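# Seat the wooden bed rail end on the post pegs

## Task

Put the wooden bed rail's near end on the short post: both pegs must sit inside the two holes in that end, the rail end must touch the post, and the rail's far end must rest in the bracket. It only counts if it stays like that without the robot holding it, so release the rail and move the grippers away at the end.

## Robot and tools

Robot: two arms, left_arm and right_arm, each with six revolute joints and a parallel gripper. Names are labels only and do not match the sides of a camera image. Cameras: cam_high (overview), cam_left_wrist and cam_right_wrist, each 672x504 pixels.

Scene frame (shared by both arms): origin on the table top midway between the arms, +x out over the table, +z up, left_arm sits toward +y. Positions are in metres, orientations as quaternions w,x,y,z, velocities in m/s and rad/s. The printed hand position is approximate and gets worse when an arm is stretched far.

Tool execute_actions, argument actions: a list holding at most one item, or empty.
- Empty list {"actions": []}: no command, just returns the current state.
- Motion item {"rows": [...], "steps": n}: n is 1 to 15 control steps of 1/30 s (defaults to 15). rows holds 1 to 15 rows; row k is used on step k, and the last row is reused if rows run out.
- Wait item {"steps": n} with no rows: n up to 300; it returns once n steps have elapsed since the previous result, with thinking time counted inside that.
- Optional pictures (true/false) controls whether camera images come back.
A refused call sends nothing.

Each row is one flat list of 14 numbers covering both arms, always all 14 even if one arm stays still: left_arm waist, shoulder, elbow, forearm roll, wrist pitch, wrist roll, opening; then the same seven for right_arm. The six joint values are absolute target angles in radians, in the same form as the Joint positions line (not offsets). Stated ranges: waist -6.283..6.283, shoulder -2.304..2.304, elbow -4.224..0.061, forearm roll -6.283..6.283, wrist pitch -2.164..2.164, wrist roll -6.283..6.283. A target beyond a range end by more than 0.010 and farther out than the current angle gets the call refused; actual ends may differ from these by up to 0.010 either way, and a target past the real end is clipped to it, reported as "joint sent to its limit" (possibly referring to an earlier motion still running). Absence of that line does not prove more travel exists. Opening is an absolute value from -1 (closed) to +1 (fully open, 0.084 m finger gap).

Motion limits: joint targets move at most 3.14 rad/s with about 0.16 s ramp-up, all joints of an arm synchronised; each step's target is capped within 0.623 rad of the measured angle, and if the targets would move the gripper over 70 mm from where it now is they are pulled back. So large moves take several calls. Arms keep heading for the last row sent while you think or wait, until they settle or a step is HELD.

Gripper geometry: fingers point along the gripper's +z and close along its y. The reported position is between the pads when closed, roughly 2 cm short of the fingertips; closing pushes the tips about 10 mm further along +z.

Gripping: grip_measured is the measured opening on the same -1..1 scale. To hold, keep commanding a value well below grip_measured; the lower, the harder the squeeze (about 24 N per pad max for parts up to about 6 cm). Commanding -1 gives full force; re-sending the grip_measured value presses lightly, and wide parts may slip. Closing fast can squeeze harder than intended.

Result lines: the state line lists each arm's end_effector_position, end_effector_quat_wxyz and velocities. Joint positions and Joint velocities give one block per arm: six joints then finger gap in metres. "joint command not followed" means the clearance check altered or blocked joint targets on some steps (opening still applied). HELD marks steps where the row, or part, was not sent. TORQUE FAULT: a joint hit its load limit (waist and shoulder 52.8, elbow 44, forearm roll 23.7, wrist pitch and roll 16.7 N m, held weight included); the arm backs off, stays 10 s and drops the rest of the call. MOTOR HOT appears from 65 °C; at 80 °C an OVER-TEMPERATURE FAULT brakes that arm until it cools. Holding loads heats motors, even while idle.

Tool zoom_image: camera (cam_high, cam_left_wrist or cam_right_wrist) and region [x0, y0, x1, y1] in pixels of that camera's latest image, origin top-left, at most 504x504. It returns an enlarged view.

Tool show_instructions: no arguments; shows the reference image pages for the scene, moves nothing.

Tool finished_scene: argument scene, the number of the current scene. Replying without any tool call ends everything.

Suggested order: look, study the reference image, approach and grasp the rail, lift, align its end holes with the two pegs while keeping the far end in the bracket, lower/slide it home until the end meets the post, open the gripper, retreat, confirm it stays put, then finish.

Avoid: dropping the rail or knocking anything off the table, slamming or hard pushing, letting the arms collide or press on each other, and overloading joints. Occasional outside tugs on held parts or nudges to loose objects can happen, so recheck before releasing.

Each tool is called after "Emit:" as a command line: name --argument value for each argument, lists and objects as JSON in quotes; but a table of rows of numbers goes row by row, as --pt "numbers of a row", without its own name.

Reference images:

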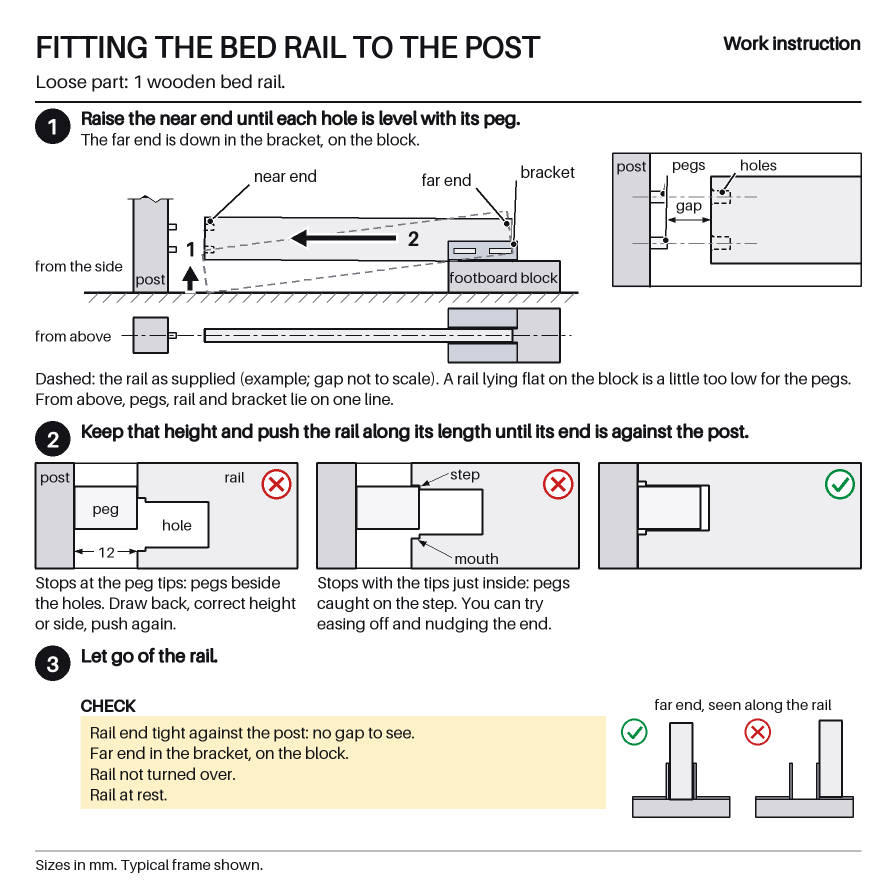

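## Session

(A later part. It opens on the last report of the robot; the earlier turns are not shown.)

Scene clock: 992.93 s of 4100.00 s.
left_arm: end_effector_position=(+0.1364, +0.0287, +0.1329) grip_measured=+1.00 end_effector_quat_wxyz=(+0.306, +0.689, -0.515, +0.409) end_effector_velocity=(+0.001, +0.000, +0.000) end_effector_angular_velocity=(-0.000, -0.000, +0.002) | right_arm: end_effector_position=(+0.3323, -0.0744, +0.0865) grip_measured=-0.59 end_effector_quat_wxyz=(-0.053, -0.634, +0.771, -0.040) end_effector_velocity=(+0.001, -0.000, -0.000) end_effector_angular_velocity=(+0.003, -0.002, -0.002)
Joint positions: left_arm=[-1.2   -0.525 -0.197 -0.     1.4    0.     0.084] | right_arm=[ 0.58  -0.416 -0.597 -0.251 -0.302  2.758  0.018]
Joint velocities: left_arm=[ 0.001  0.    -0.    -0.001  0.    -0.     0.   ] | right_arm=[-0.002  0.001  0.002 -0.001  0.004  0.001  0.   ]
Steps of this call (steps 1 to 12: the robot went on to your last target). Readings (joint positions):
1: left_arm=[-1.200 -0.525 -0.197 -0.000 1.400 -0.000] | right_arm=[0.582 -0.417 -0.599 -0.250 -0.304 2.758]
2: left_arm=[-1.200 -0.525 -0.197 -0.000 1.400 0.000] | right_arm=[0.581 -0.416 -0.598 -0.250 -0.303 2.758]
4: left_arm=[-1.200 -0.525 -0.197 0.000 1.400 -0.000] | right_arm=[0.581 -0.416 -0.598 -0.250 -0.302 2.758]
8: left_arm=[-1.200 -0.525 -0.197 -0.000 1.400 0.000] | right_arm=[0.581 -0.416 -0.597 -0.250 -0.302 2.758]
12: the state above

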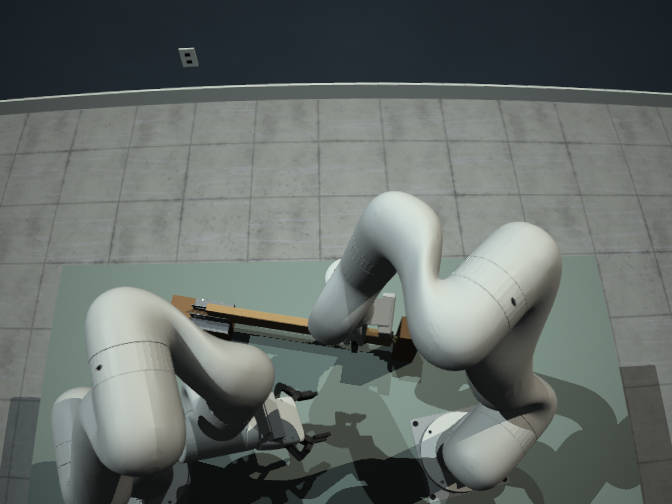

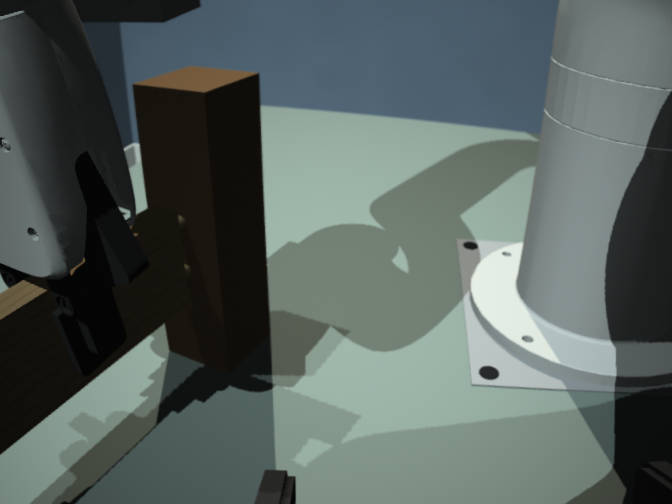

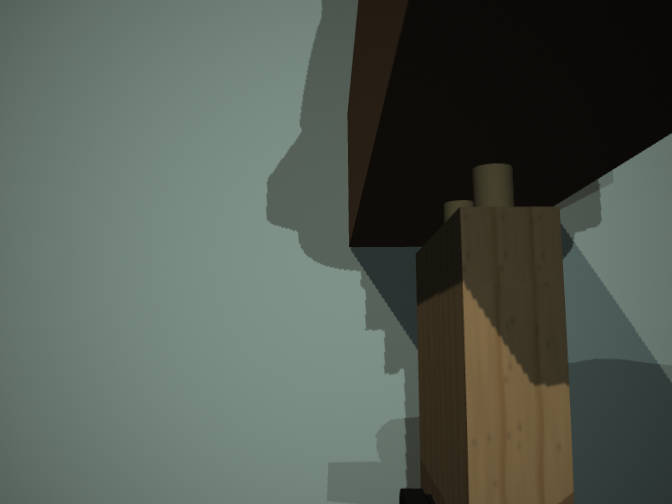

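Emit:
execute_actions --actions '[{"rows":[[-1.2,-0.525,-0.197,0,1.4,0,1,0.5833,-0.4188,-0.6011,-0.249,-0.3078,2.7593,-1],[-1.2,-0.525,-0.197,0,1.4,0,1,0.5833,-0.4188,-0.6011,-0.249,-0.3078,2.7593,-1],[-1.2,-0.525,-0.197,0,1.4,0,1,0.5833,-0.4188,-0.6011,-0.249,-0.3078,2.7593,-1],[-1.2,-0.525,-0.197,0,1.4,0,1,0.5848,-0.418,-0.5998,-0.249,-0.3073,2.7608,-1],[-1.2,-0.525,-0.197,0,1.4,0,1,0.5848,-0.418,-0.5998,-0.249,-0.3073,2.7608,-1],[-1.2,-0.525,-0.197,0,1.4,0,1,0.5863,-0.4173,-0.5986,-0.249,-0.3068,2.7623,-1],[-1.2,-0.525,-0.197,0,1.4,0,1,0.5863,-0.4173,-0.5986,-0.249,-0.3068,2.7623,-1],[-1.2,-0.525,-0.197,0,1.4,0,1,0.5863,-0.4173,-0.5986,-0.249,-0.3068,2.7623,-1],[-1.2,-0.525,-0.197,0,1.4,0,1,0.5826,-0.4142,-0.5932,-0.251,-0.3046,2.7606,-1],[-1.2,-0.525,-0.197,0,1.4,0,1,0.5826,-0.4142,-0.5932,-0.251,-0.3046,2.7606,-1],[-1.2,-0.525,-0.197,0,1.4,0,1,0.5826,-0.4142,-0.5932,-0.251,-0.3046,2.7606,-1],[-1.2,-0.525,-0.197,0,1.4,0,1,0.5789,-0.4111,-0.5878,-0.253,-0.3024,2.7589,-1]],"steps":15}]'

Emit:
execute_actions --actions '[{"steps":12}]'

Scene clock: 1011.10 s of 4100.00 s.
left_arm: end_effector_position=(+0.1364, +0.0287, +0.1329) grip_measured=+1.00 end_effector_quat_wxyz=(+0.306, +0.689, -0.515, +0.409) end_effector_velocity=(+0.001, +0.000, +0.000) end_effector_angular_velocity=(-0.000, -0.000, +0.001) | right_arm: end_effector_position=(+0.3314, -0.0747, +0.0864) grip_measured=-0.59 end_effector_quat_wxyz=(-0.052, -0.634, +0.771, -0.040) end_effector_velocity=(+0.000, -0.002, +0.000) end_effector_angular_velocity=(+0.040, -0.023, +0.006)
Joint positions: left_arm=[-1.2   -0.525 -0.197  0.     1.4   -0.     0.084] | right_arm=[ 0.581 -0.413 -0.593 -0.252 -0.297  2.76   0.018]
Joint velocities: left_arm=[ 0.001  0.     0.     0.     0.     0.    -0.   ] | right_arm=[-0.012  0.024  0.033 -0.007  0.055 -0.01   0.   ]
Steps of this call (steps 1 to 15: the robot went on to your last target; steps 16 to 90: nothing new was sent; then 14.67 s passed at rest; steps 91 to 105: all 15 steps of this action). Readings (joint positions):
91: left_arm=[-1.200 -0.525 -0.197 -0.000 1.400 -0.000] | right_arm=[0.580 -0.416 -0.596 -0.251 -0.301 2.758]
92: left_arm=[-1.200 -0.525 -0.197 0.000 1.400 0.000] | right_arm=[0.580 -0.416 -0.597 -0.251 -0.302 2.758]
94: left_arm=[-1.200 -0.525 -0.197 -0.000 1.400 0.000] | right_arm=[0.581 -0.417 -0.598 -0.250 -0.305 2.758]
98: left_arm=[-1.200 -0.525 -0.197 -0.000 1.400 -0.000] | right_arm=[0.583 -0.418 -0.599 -0.250 -0.307 2.760]
105: the state above

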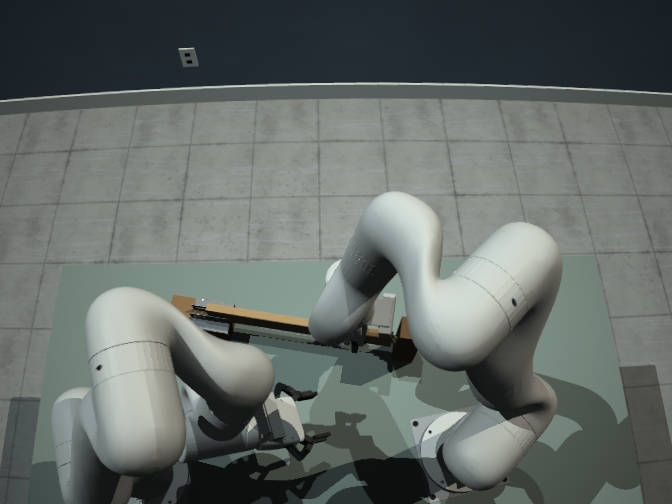

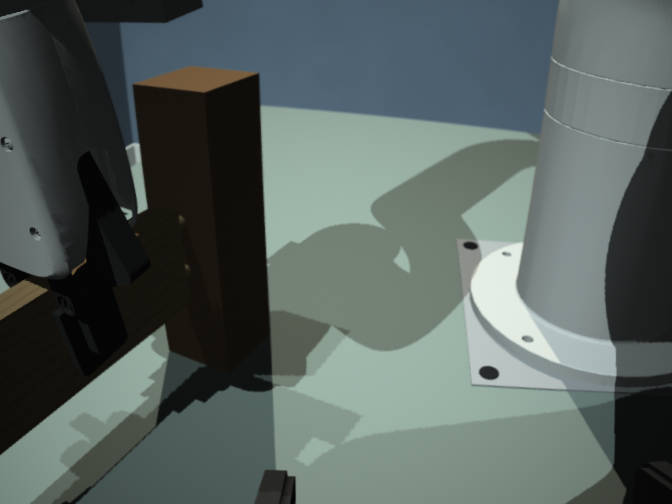

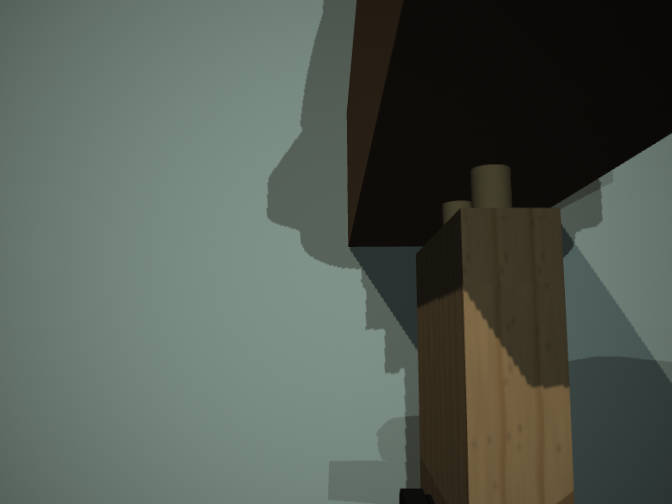

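Scene clock: 1011.50 s of 4100.00 s.
left_arm: end_effector_position=(+0.1364, +0.0287, +0.1329) grip_measured=+1.00 end_effector_quat_wxyz=(+0.306, +0.689, -0.515, +0.409) end_effector_velocity=(+0.000, +0.000, -0.001) end_effector_angular_velocity=(+0.002, +0.000, +0.001) | right_arm: end_effector_position=(+0.3315, -0.0750, +0.0864) grip_measured=-0.59 end_effector_quat_wxyz=(-0.050, -0.634, +0.771, -0.039) end_effector_velocity=(-0.000, -0.001, -0.001) end_effector_angular_velocity=(+0.000, +0.000, -0.002)
Joint positions: left_arm=[-1.2   -0.525 -0.197 -0.     1.4   -0.     0.084] | right_arm=[ 0.579 -0.411 -0.589 -0.253 -0.291  2.759  0.018]
Joint velocities: left_arm=[ 0.001 -0.001  0.    -0.    -0.001  0.    -0.   ] | right_arm=[-0.002 -0.     0.002 -0.001  0.002  0.001  0.   ]
Steps of this call (steps 1 to 12: the robot went on to your last target). Readings (joint positions):
1: left_arm=[-1.200 -0.525 -0.197 0.000 1.400 0.000] | right_arm=[0.581 -0.413 -0.592 -0.252 -0.296 2.759]
2: left_arm=[-1.200 -0.525 -0.197 0.000 1.400 0.000] | right_arm=[0.580 -0.412 -0.591 -0.252 -0.294 2.759]
4: left_arm=[-1.200 -0.525 -0.197 -0.000 1.400 -0.000] | right_arm=[0.580 -0.412 -0.590 -0.252 -0.293 2.759]
8: left_arm=[-1.200 -0.525 -0.197 -0.000 1.400 -0.000] | right_arm=[0.580 -0.411 -0.590 -0.253 -0.292 2.759]
12: the state above

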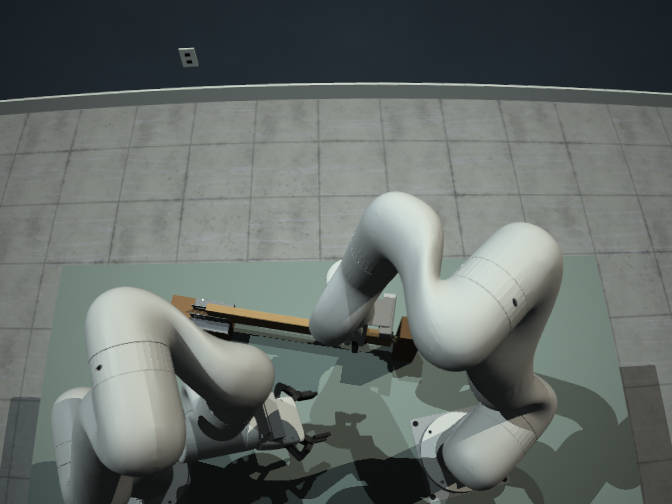

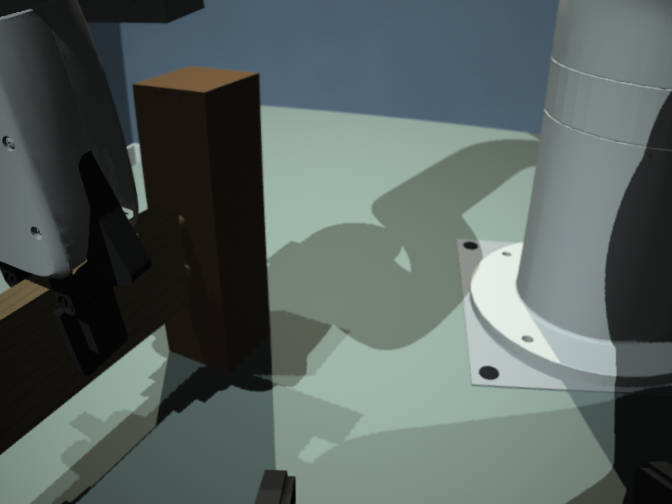

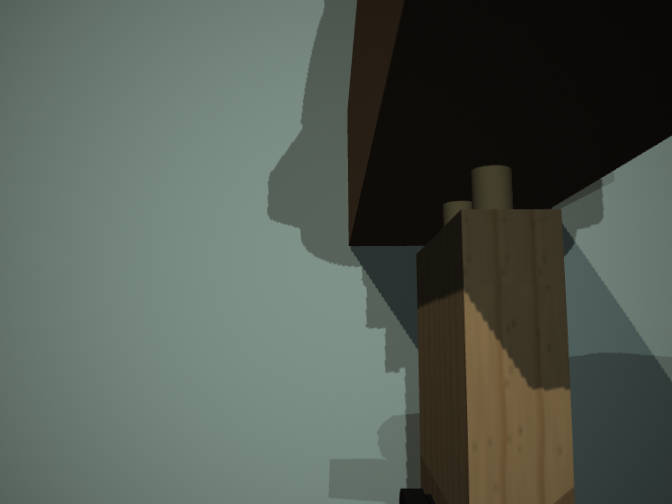

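Emit:
execute_actions --actions '[{"rows":[[-1.2,-0.525,-0.197,0,1.4,0,1,0.5863,-0.4173,-0.5986,-0.249,-0.3068,2.7623,-1]],"steps":15}]'

Emit:
execute_actions --actions '[{"steps":8}]'

Emit:
zoom_image --camera "cam_left_wrist" --region '[100, 190, 260, 350]'

Scene clock: 1020.63 s of 4100.00 s.
left_arm: end_effector_position=(+0.1364, +0.0287, +0.1329) grip_measured=+1.00 end_effector_quat_wxyz=(+0.306, +0.689, -0.515, +0.409) end_effector_velocity=(-0.000, +0.000, -0.000) end_effector_angular_velocity=(+0.001, +0.000, -0.001) | right_arm: end_effector_position=(+0.3304, -0.0743, +0.0864) grip_measured=-0.59 end_effector_quat_wxyz=(-0.057, -0.633, +0.771, -0.041) end_effector_velocity=(-0.001, +0.001, -0.000) end_effector_angular_velocity=(+0.000, +0.000, -0.001)
Joint positions: left_arm=[-1.2   -0.525 -0.197  0.     1.4    0.     0.084] | right_arm=[ 0.585 -0.417 -0.598 -0.25  -0.309  2.762  0.018]
Joint velocities: left_arm=[ 0.    -0.001  0.     0.001 -0.     0.     0.   ] | right_arm=[ 0.002 -0.001  0.     0.002  0.001  0.001 -0.   ]
Steps of this call (steps 1 to 15: the robot went on to your last target; steps 16 to 90: nothing new was sent; then 5.63 s passed at rest; steps 91 to 105: all 15 steps of this action). Readings (joint positions):
91: left_arm=[-1.200 -0.525 -0.197 0.000 1.400 -0.000] | right_arm=[0.579 -0.411 -0.589 -0.253 -0.292 2.759]
92: left_arm=[-1.200 -0.525 -0.197 0.000 1.400 0.000] | right_arm=[0.580 -0.412 -0.590 -0.253 -0.294 2.759]
94: left_arm=[-1.200 -0.525 -0.197 -0.000 1.400 -0.000] | right_arm=[0.582 -0.415 -0.594 -0.252 -0.300 2.761]
98: left_arm=[-1.200 -0.525 -0.197 -0.000 1.400 -0.000] | right_arm=[0.584 -0.417 -0.597 -0.250 -0.307 2.762]
105: the state above

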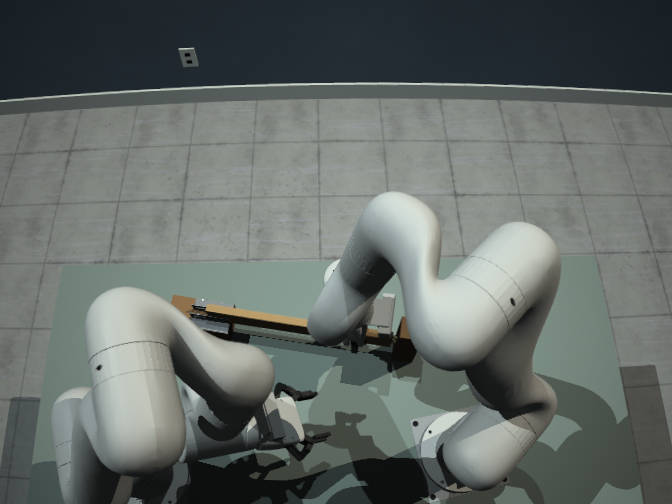

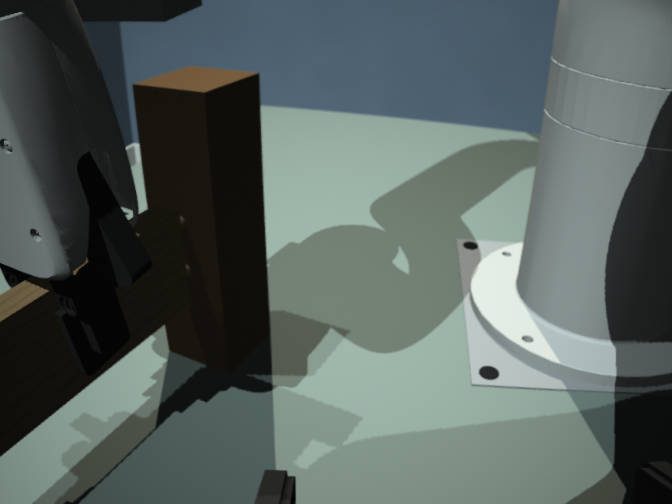

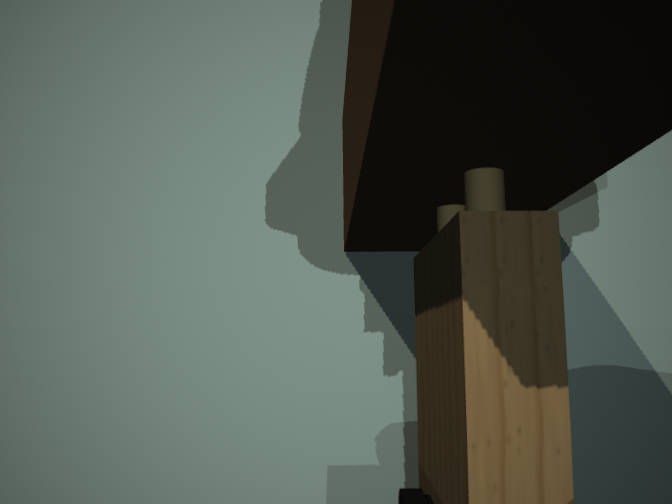

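Scene clock: 1020.90 s of 4100.00 s.
left_arm: end_effector_position=(+0.1364, +0.0287, +0.1329) grip_measured=+1.00 end_effector_quat_wxyz=(+0.306, +0.689, -0.515, +0.409) end_effector_velocity=(-0.000, -0.001, +0.001) end_effector_angular_velocity=(-0.002, -0.001, -0.001) | right_arm: end_effector_position=(+0.3304, -0.0740, +0.0864) grip_measured=-0.59 end_effector_quat_wxyz=(-0.057, -0.633, +0.771, -0.041) end_effector_velocity=(-0.001, +0.000, -0.000) end_effector_angular_velocity=(+0.000, +0.000, +0.002)
Joint positions: left_arm=[-1.2   -0.525 -0.197  0.     1.4   -0.     0.084] | right_arm=[ 0.586 -0.417 -0.598 -0.249 -0.309  2.762  0.018]
Joint velocities: left_arm=[-0.001  0.001 -0.    -0.001  0.001 -0.     0.   ] | right_arm=[ 0.002  0.     0.001  0.001  0.001 -0.001 -0.   ]
Steps of this call (steps 1 to 8: the robot went on to your last target). Readings (joint positions):
1: left_arm=[-1.200 -0.525 -0.197 0.000 1.400 0.000] | right_arm=[0.585 -0.417 -0.598 -0.249 -0.309 2.762]
2: left_arm=[-1.200 -0.525 -0.197 -0.000 1.400 -0.000] | right_arm=[0.586 -0.417 -0.598 -0.249 -0.309 2.762]
4: left_arm=[-1.200 -0.525 -0.197 -0.000 1.400 0.000] | right_arm=[0.586 -0.417 -0.598 -0.249 -0.309 2.762]
8: the state above

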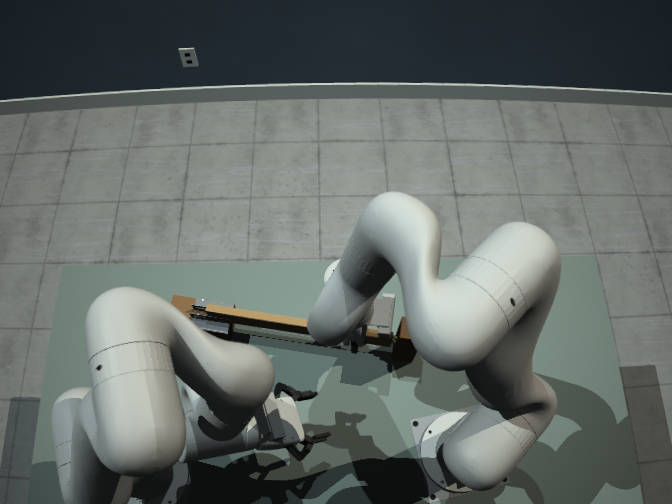

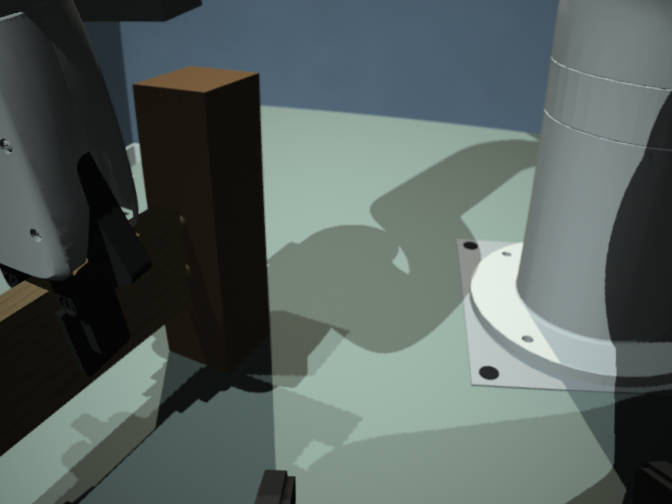

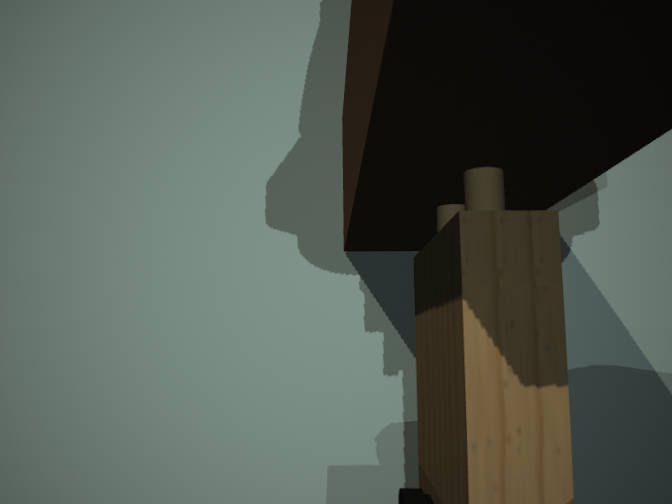

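Region (100, 190, 260, 350) of cam_left_wrist's 672x504 image, scaled by 3.150, with more detail than that image has.

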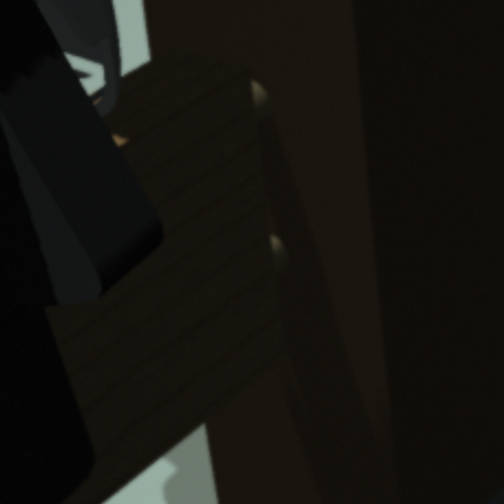

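Emit:
execute_actions --actions '[{"rows":[[-1.2,-0.525,-0.197,0,1.4,0,1,0.5826,-0.4142,-0.5932,-0.251,-0.3046,2.7606,-1],[-1.2,-0.525,-0.197,0,1.4,0,1,0.5826,-0.4142,-0.5932,-0.251,-0.3046,2.7606,-1],[-1.2,-0.525,-0.197,0,1.4,0,1,0.5826,-0.4142,-0.5932,-0.251,-0.3046,2.7606,-1],[-1.2,-0.525,-0.197,0,1.4,0,1,0.5808,-0.4156,-0.5905,-0.252,-0.3005,2.7597,-1],[-1.2,-0.525,-0.197,0,1.4,0,1,0.5808,-0.4156,-0.5905,-0.252,-0.3005,2.7597,-1],[-1.2,-0.525,-0.197,0,1.4,0,1,0.5808,-0.4156,-0.5905,-0.252,-0.3005,2.7597,-1],[-1.2,-0.525,-0.197,0,1.4,0,1,0.5808,-0.4096,-0.5905,-0.252,-0.3065,2.7597,-1],[-1.2,-0.525,-0.197,0,1.4,0,1,0.5808,-0.4096,-0.5905,-0.252,-0.3065,2.7597,-1],[-1.2,-0.525,-0.197,0,1.4,0,1,0.5808,-0.4096,-0.5905,-0.252,-0.3065,2.7597,-1],[-1.2,-0.525,-0.197,0,1.4,0,1,0.5789,-0.4141,-0.5878,-0.253,-0.2994,2.7589,-1],[-1.2,-0.525,-0.197,0,1.4,0,1,0.5789,-0.4141,-0.5878,-0.253,-0.2994,2.7589,-1],[-1.2,-0.525,-0.197,0,1.4,0,1,0.5789,-0.4141,-0.5878,-0.253,-0.2994,2.7589,-1],[-1.2,-0.525,-0.197,0,1.4,0,1,0.5789,-0.4111,-0.5878,-0.253,-0.3024,2.7589,-1]],"steps":15}]'

Emit:
execute_actions --actions '[{"steps":8}]'

Scene clock: 1036.30 s of 4100.00 s.
left_arm: end_effector_position=(+0.1364, +0.0287, +0.1329) grip_measured=+1.00 end_effector_quat_wxyz=(+0.306, +0.689, -0.515, +0.409) end_effector_velocity=(+0.001, +0.000, +0.000) end_effector_angular_velocity=(-0.001, -0.001, +0.002) | right_arm: end_effector_position=(+0.3310, -0.0753, +0.0861) grip_measured=-0.59 end_effector_quat_wxyz=(-0.052, -0.634, +0.771, -0.040) end_effector_velocity=(+0.000, -0.001, +0.001) end_effector_angular_velocity=(+0.009, -0.006, +0.001)
Joint positions: left_arm=[-1.2   -0.525 -0.197  0.     1.4    0.     0.084] | right_arm=[ 0.58  -0.412 -0.59  -0.252 -0.295  2.759  0.018]
Joint velocities: left_arm=[ 0.001  0.    -0.    -0.001  0.001  0.     0.   ] | right_arm=[-0.005  0.01   0.009 -0.002  0.011 -0.003  0.   ]
Steps of this call (steps 1 to 15: the robot went on to your last target; steps 16 to 100: nothing new was sent; then 11.57 s passed at rest; steps 101 to 115: all 15 steps of this action). Readings (joint positions):
101: left_arm=[-1.200 -0.525 -0.197 -0.000 1.400 0.000] | right_arm=[0.586 -0.417 -0.599 -0.249 -0.306 2.762]
102: left_arm=[-1.200 -0.525 -0.197 -0.000 1.400 -0.000] | right_arm=[0.586 -0.417 -0.598 -0.249 -0.306 2.762]
104: left_arm=[-1.200 -0.525 -0.197 -0.000 1.400 -0.000] | right_arm=[0.585 -0.416 -0.596 -0.250 -0.303 2.761]
108: left_arm=[-1.200 -0.525 -0.197 -0.000 1.400 0.000] | right_arm=[0.582 -0.414 -0.593 -0.251 -0.299 2.760]
115: the state above

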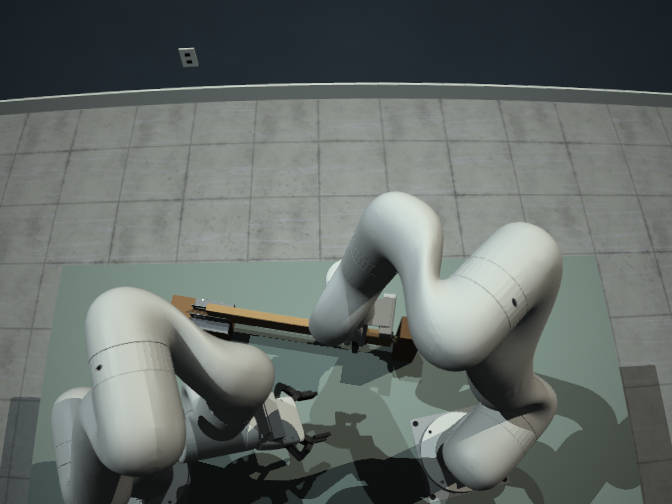

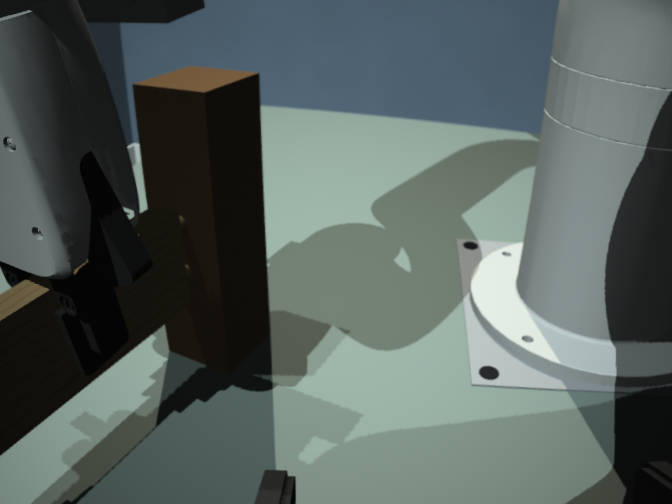

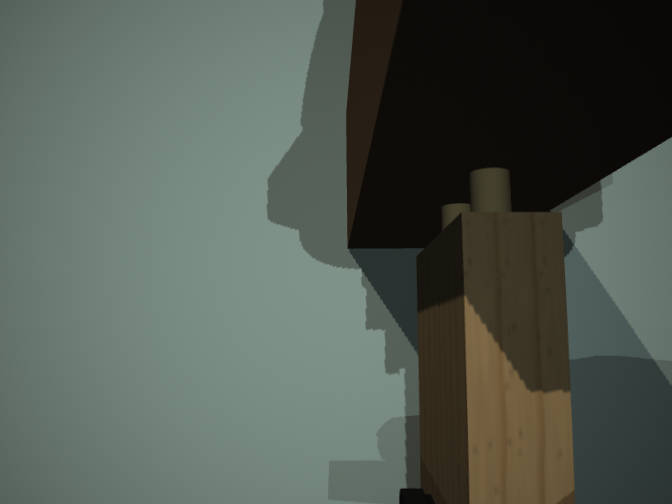

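Scene clock: 1036.57 s of 4100.00 s.
left_arm: end_effector_position=(+0.1364, +0.0287, +0.1329) grip_measured=+1.00 end_effector_quat_wxyz=(+0.306, +0.689, -0.515, +0.409) end_effector_velocity=(+0.000, +0.001, -0.001) end_effector_angular_velocity=(+0.002, +0.001, +0.001) | right_arm: end_effector_position=(+0.3311, -0.0754, +0.0862) grip_measured=-0.59 end_effector_quat_wxyz=(-0.051, -0.634, +0.771, -0.039) end_effector_velocity=(+0.000, -0.000, +0.000) end_effector_angular_velocity=(+0.004, -0.003, -0.002)
Joint positions: left_arm=[-1.2   -0.525 -0.197  0.     1.4   -0.     0.084] | right_arm=[ 0.58  -0.411 -0.589 -0.253 -0.293  2.759  0.018]
Joint velocities: left_arm=[ 0.    -0.003 -0.    -0.     0.    -0.     0.   ] | right_arm=[-0.002  0.002  0.002 -0.001  0.005  0.001  0.   ]
Steps of this call (steps 1 to 8: the robot went on to your last target). Readings (joint positions):
1: left_arm=[-1.200 -0.525 -0.197 -0.000 1.400 0.000] | right_arm=[0.580 -0.412 -0.590 -0.252 -0.295 2.759]
2: left_arm=[-1.200 -0.525 -0.197 -0.000 1.400 -0.000] | right_arm=[0.580 -0.412 -0.590 -0.252 -0.294 2.759]
4: left_arm=[-1.200 -0.525 -0.197 -0.000 1.400 -0.000] | right_arm=[0.580 -0.412 -0.589 -0.253 -0.294 2.759]
8: the state above

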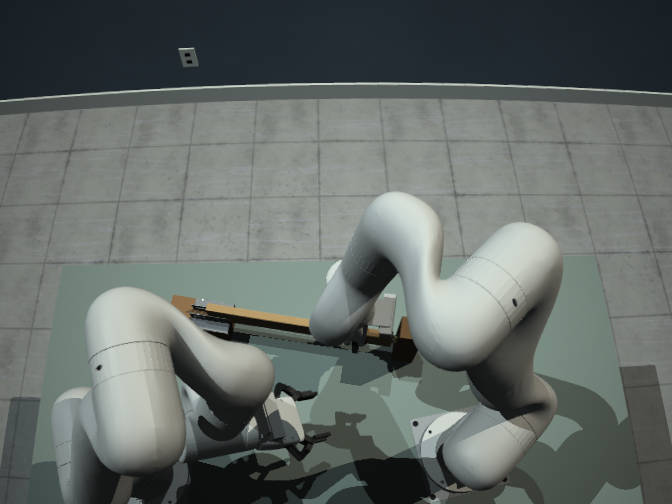

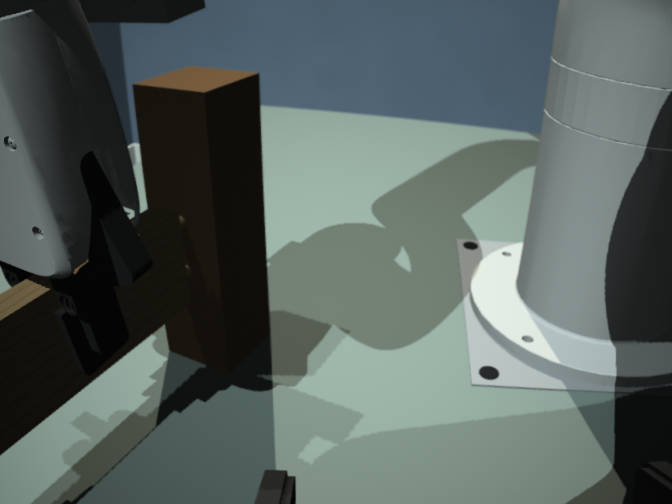

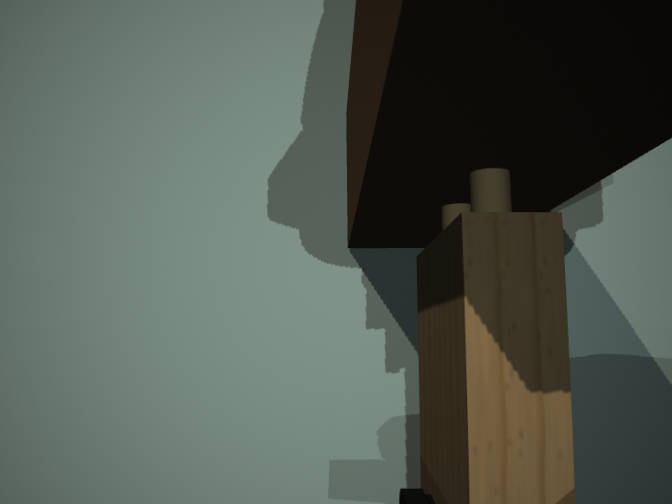

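Emit:
execute_actions --actions '[{"rows":[[-1.2,-0.525,-0.197,0,1.4,0,1,0.5845,-0.4157,-0.5959,-0.25,-0.3057,2.7615,-1],[-1.2,-0.525,-0.197,0,1.4,0,1,0.5845,-0.4157,-0.5959,-0.25,-0.3057,2.7615,-1],[-1.2,-0.525,-0.197,0,1.4,0,1,0.5845,-0.4157,-0.5959,-0.25,-0.3057,2.7615,-1],[-1.2,-0.525,-0.197,0,1.4,0,1,0.5845,-0.4157,-0.5959,-0.25,-0.3057,2.7615,-1],[-1.2,-0.525,-0.197,0,1.4,0,1,0.5865,-0.4147,-0.5942,-0.25,-0.305,2.7635,-1],[-1.2,-0.525,-0.197,0,1.4,0,1,0.5865,-0.4147,-0.5942,-0.25,-0.305,2.7635,-1],[-1.2,-0.525,-0.197,0,1.4,0,1,0.5865,-0.4147,-0.5942,-0.25,-0.305,2.7635,-1],[-1.2,-0.525,-0.197,0,1.4,0,1,0.5846,-0.4131,-0.5915,-0.251,-0.3039,2.7626,-1],[-1.2,-0.525,-0.197,0,1.4,0,1,0.5846,-0.4131,-0.5915,-0.251,-0.3039,2.7626,-1],[-1.2,-0.525,-0.197,0,1.4,0,1,0.5846,-0.4131,-0.5915,-0.251,-0.3039,2.7626,-1],[-1.2,-0.525,-0.197,0,1.4,0,1,0.5828,-0.4116,-0.5888,-0.252,-0.3028,2.7618,-1],[-1.2,-0.525,-0.197,0,1.4,0,1,0.5828,-0.4116,-0.5888,-0.252,-0.3028,2.7618,-1],[-1.2,-0.525,-0.197,0,1.4,0,1,0.5828,-0.4116,-0.5888,-0.252,-0.3028,2.7618,-1],[-1.2,-0.525,-0.197,0,1.4,0,1,0.5809,-0.41,-0.5861,-0.253,-0.3017,2.7609,-1]],"steps":15}]'

Emit:
execute_actions --actions '[{"steps":10}]'

Scene clock: 1060.90 s of 4100.00 s.
left_arm: end_effector_position=(+0.1364, +0.0287, +0.1329) grip_measured=+1.00 end_effector_quat_wxyz=(+0.306, +0.689, -0.515, +0.409) end_effector_velocity=(+0.000, -0.000, +0.000) end_effector_angular_velocity=(-0.001, -0.000, -0.000) | right_arm: end_effector_position=(+0.3301, -0.0751, +0.0865) grip_measured=-0.59 end_effector_quat_wxyz=(-0.053, -0.634, +0.771, -0.040) end_effector_velocity=(+0.001, -0.002, +0.000) end_effector_angular_velocity=(+0.029, -0.017, +0.005)
Joint positions: left_arm=[-1.2   -0.525 -0.197  0.     1.4   -0.     0.084] | right_arm=[ 0.583 -0.412 -0.591 -0.252 -0.299  2.762  0.018]
Joint velocities: left_arm=[ 0.001  0.001 -0.     0.001 -0.     0.    -0.   ] | right_arm=[-0.011  0.016  0.022 -0.006  0.04  -0.009 -0.   ]
Steps of this call (steps 1 to 15: the robot went on to your last target; steps 16 to 90: nothing new was sent; then 20.83 s passed at rest; steps 91 to 105: all 15 steps of this action). Readings (joint positions):
91: left_arm=[-1.200 -0.525 -0.197 0.000 1.400 0.000] | right_arm=[0.579 -0.411 -0.589 -0.253 -0.292 2.759]
92: left_arm=[-1.200 -0.525 -0.197 -0.000 1.400 0.000] | right_arm=[0.579 -0.412 -0.590 -0.253 -0.293 2.759]
94: left_arm=[-1.200 -0.525 -0.197 0.000 1.400 0.000] | right_arm=[0.581 -0.414 -0.592 -0.252 -0.297 2.760]
98: left_arm=[-1.200 -0.525 -0.197 -0.000 1.400 -0.000] | right_arm=[0.583 -0.415 -0.594 -0.251 -0.303 2.762]
105: the state above

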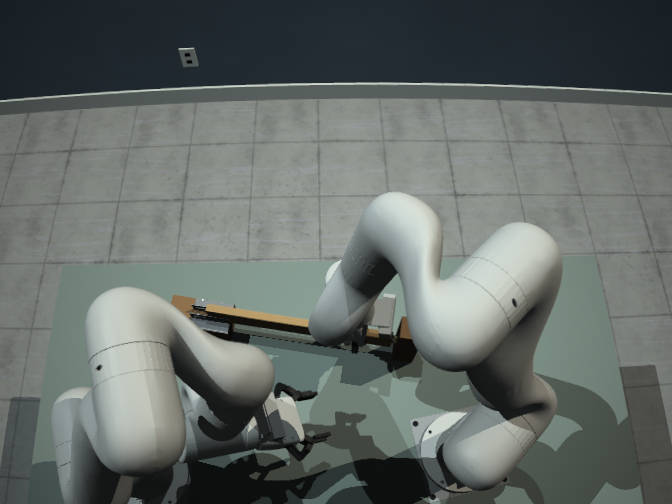

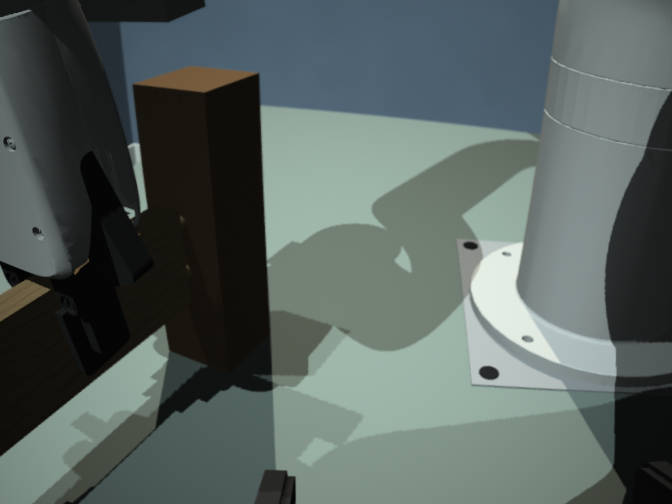

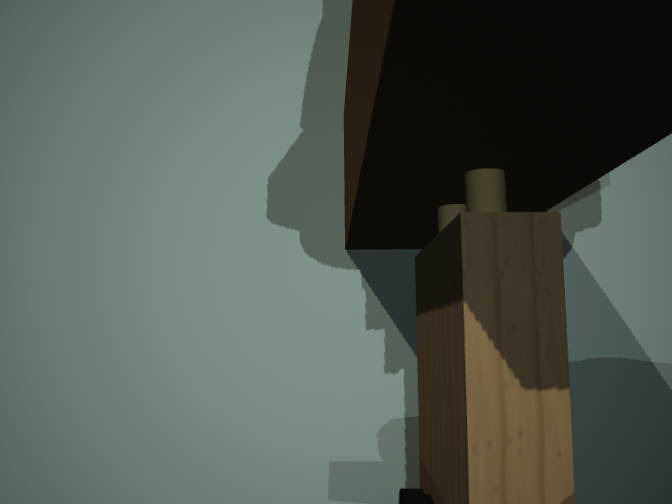

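Scene clock: 1061.23 s of 4100.00 s.
left_arm: end_effector_position=(+0.1364, +0.0287, +0.1329) grip_measured=+1.00 end_effector_quat_wxyz=(+0.306, +0.689, -0.515, +0.409) end_effector_velocity=(-0.000, -0.000, +0.000) end_effector_angular_velocity=(-0.001, -0.000, -0.001) | right_arm: end_effector_position=(+0.3305, -0.0753, +0.0866) grip_measured=-0.59 end_effector_quat_wxyz=(-0.051, -0.634, +0.771, -0.039) end_effector_velocity=(-0.001, -0.001, -0.000) end_effector_angular_velocity=(-0.001, +0.001, +0.000)
Joint positions: left_arm=[-1.2   -0.525 -0.197  0.     1.4   -0.     0.084] | right_arm=[ 0.581 -0.41  -0.588 -0.253 -0.294  2.761  0.018]
Joint velocities: left_arm=[-0.001 -0.    -0.    -0.     0.    -0.    -0.   ] | right_arm=[-0.001 -0.     0.002 -0.001  0.    -0.     0.   ]
Steps of this call (steps 1 to 10: the robot went on to your last target). Readings (joint positions):
1: left_arm=[-1.200 -0.525 -0.197 -0.000 1.400 0.000] | right_arm=[0.583 -0.411 -0.590 -0.252 -0.297 2.762]
2: left_arm=[-1.200 -0.525 -0.197 0.000 1.400 -0.000] | right_arm=[0.582 -0.411 -0.589 -0.252 -0.296 2.761]
4: left_arm=[-1.200 -0.525 -0.197 -0.000 1.400 0.000] | right_arm=[0.582 -0.410 -0.589 -0.252 -0.295 2.761]
8: left_arm=[-1.200 -0.525 -0.197 0.000 1.400 -0.000] | right_arm=[0.581 -0.410 -0.588 -0.253 -0.294 2.761]
10: the state above

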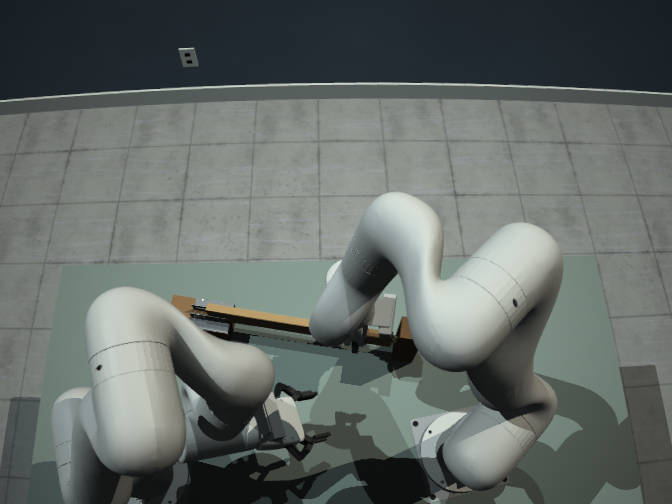

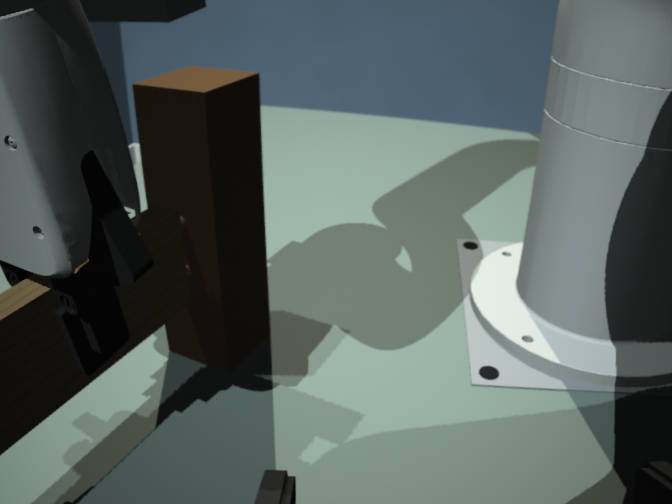

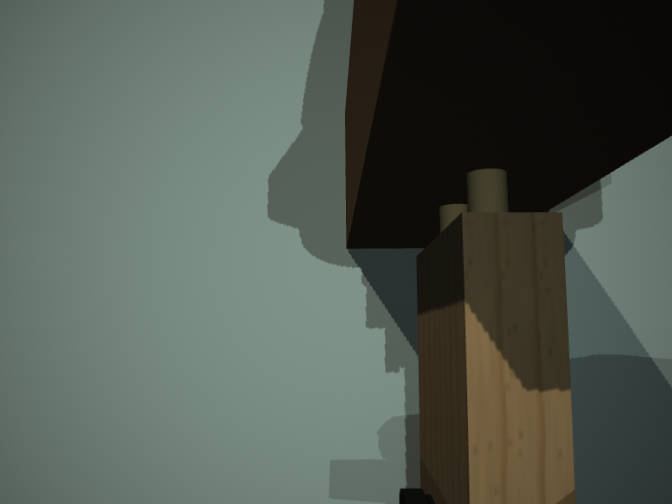

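Emit:
execute_actions --actions '[{"rows":[[-1.2,-0.525,-0.197,0,1.4,0,1,0.59,-0.4204,-0.604,-0.247,-0.309,2.764,-1],[-1.2,-0.525,-0.197,0,1.4,0,1,0.59,-0.4204,-0.604,-0.247,-0.309,2.764,-1],[-1.2,-0.525,-0.197,0,1.4,0,1,0.59,-0.4204,-0.604,-0.247,-0.309,2.764,-1],[-1.2,-0.525,-0.197,0,1.4,0,1,0.59,-0.4204,-0.604,-0.247,-0.309,2.764,-1],[-1.2,-0.525,-0.197,0,1.4,0,1,0.59,-0.4168,-0.604,-0.247,-0.3126,2.764,-1],[-1.2,-0.525,-0.197,0,1.4,0,1,0.59,-0.4168,-0.604,-0.247,-0.3126,2.764,-1],[-1.2,-0.525,-0.197,0,1.4,0,1,0.59,-0.4168,-0.604,-0.247,-0.3126,2.764,-1],[-1.2,-0.525,-0.197,0,1.4,0,1,0.59,-0.4168,-0.604,-0.247,-0.3126,2.764,-1],[-1.2,-0.525,-0.197,0,1.4,0,1,0.5863,-0.4137,-0.5986,-0.249,-0.3104,2.7623,-1],[-1.2,-0.525,-0.197,0,1.4,0,1,0.5863,-0.4137,-0.5986,-0.249,-0.3104,2.7623,-1],[-1.2,-0.525,-0.197,0,1.4,0,1,0.5826,-0.4106,-0.5932,-0.251,-0.3082,2.7606,-1],[-1.2,-0.525,-0.197,0,1.4,0,1,0.5826,-0.4106,-0.5932,-0.251,-0.3082,2.7606,-1],[-1.2,-0.525,-0.197,0,1.4,0,1,0.5789,-0.4075,-0.5878,-0.253,-0.306,2.7589,-1]],"steps":15}]' --pictures false

Emit:
execute_actions --actions '[{"steps":12}]'

Scene clock: 1079.70 s of 4100.00 s.
left_arm: end_effector_position=(+0.1364, +0.0287, +0.1329) grip_measured=+1.00 end_effector_quat_wxyz=(+0.306, +0.689, -0.515, +0.409) end_effector_velocity=(+0.001, +0.000, -0.000) end_effector_angular_velocity=(+0.000, +0.000, +0.001) | right_arm: end_effector_position=(+0.3305, -0.0747, +0.0876) grip_measured=-0.59 end_effector_quat_wxyz=(-0.054, -0.634, +0.771, -0.041) end_effector_velocity=(+0.004, -0.006, +0.006) end_effector_angular_velocity=(+0.049, -0.033, +0.008)
Joint positions: left_arm=[-1.2   -0.525 -0.197 -0.     1.4    0.     0.084] | right_arm=[ 0.584 -0.411 -0.594 -0.25  -0.306  2.761  0.018]
Joint velocities: left_arm=[ 0.001 -0.     0.    -0.    -0.     0.     0.   ] | right_arm=[-0.027  0.048  0.045 -0.014  0.058 -0.018 -0.003]
Steps of this call (steps 1 to 15: the robot went on to your last target; steps 16 to 90: nothing new was sent; then 14.97 s passed at rest; steps 91 to 105: all 15 steps of this action). Readings (joint positions):
91: left_arm=[-1.200 -0.525 -0.197 -0.000 1.400 0.000] | right_arm=[0.581 -0.410 -0.588 -0.253 -0.294 2.761]
92: left_arm=[-1.200 -0.525 -0.197 0.000 1.400 0.000] | right_arm=[0.582 -0.411 -0.590 -0.252 -0.296 2.761]
94: left_arm=[-1.200 -0.525 -0.197 0.000 1.400 0.000] | right_arm=[0.584 -0.416 -0.596 -0.251 -0.305 2.762]
98: left_arm=[-1.200 -0.525 -0.197 -0.000 1.400 0.000] | right_arm=[0.587 -0.418 -0.601 -0.249 -0.314 2.764]
105: the state above

Scene clock: 1080.10 s of 4100.00 s.
left_arm: end_effector_position=(+0.1364, +0.0287, +0.1329) grip_measured=+1.00 end_effector_quat_wxyz=(+0.306, +0.689, -0.515, +0.409) end_effector_velocity=(-0.001, -0.000, -0.000) end_effector_angular_velocity=(+0.000, +0.000, -0.002) | right_arm: end_effector_position=(+0.3311, -0.0757, +0.0877) grip_measured=-0.59 end_effector_quat_wxyz=(-0.051, -0.634, +0.771, -0.040) end_effector_velocity=(+0.002, -0.002, -0.000) end_effector_angular_velocity=(+0.003, -0.002, -0.001)
Joint positions: left_arm=[-1.2   -0.525 -0.197 -0.     1.4    0.     0.084] | right_arm=[ 0.58  -0.407 -0.589 -0.253 -0.297  2.759  0.018]
Joint velocities: left_arm=[-0.002 -0.    -0.     0.001 -0.    -0.     0.   ] | right_arm=[-0.007 -0.     0.001 -0.004  0.005 -0.002  0.   ]
Steps of this call (steps 1 to 12: the robot went on to your last target). Readings (joint positions):
1: left_arm=[-1.200 -0.525 -0.197 -0.000 1.400 -0.000] | right_arm=[0.583 -0.410 -0.592 -0.251 -0.304 2.760]
2: left_arm=[-1.200 -0.525 -0.197 -0.000 1.400 -0.000] | right_arm=[0.582 -0.409 -0.591 -0.251 -0.302 2.760]
4: left_arm=[-1.200 -0.525 -0.197 0.000 1.400 0.000] | right_arm=[0.582 -0.408 -0.590 -0.251 -0.300 2.759]
8: left_arm=[-1.200 -0.525 -0.197 0.000 1.400 0.000] | right_arm=[0.581 -0.407 -0.589 -0.252 -0.298 2.759]
12: the state above

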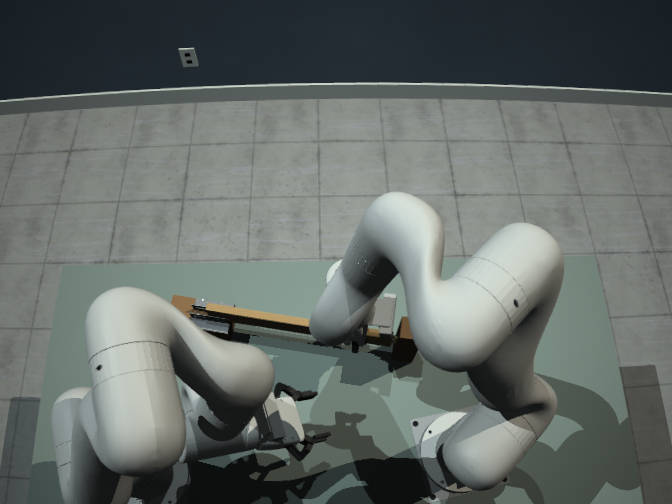

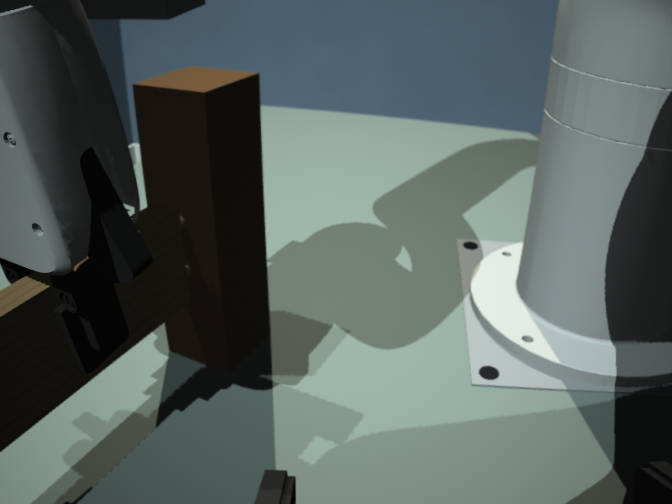

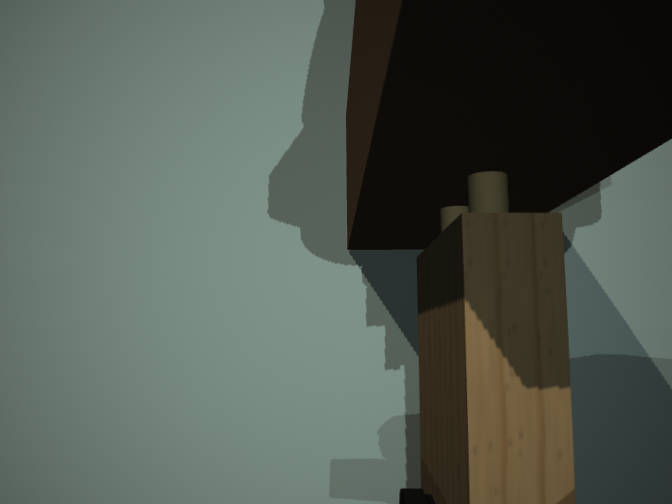

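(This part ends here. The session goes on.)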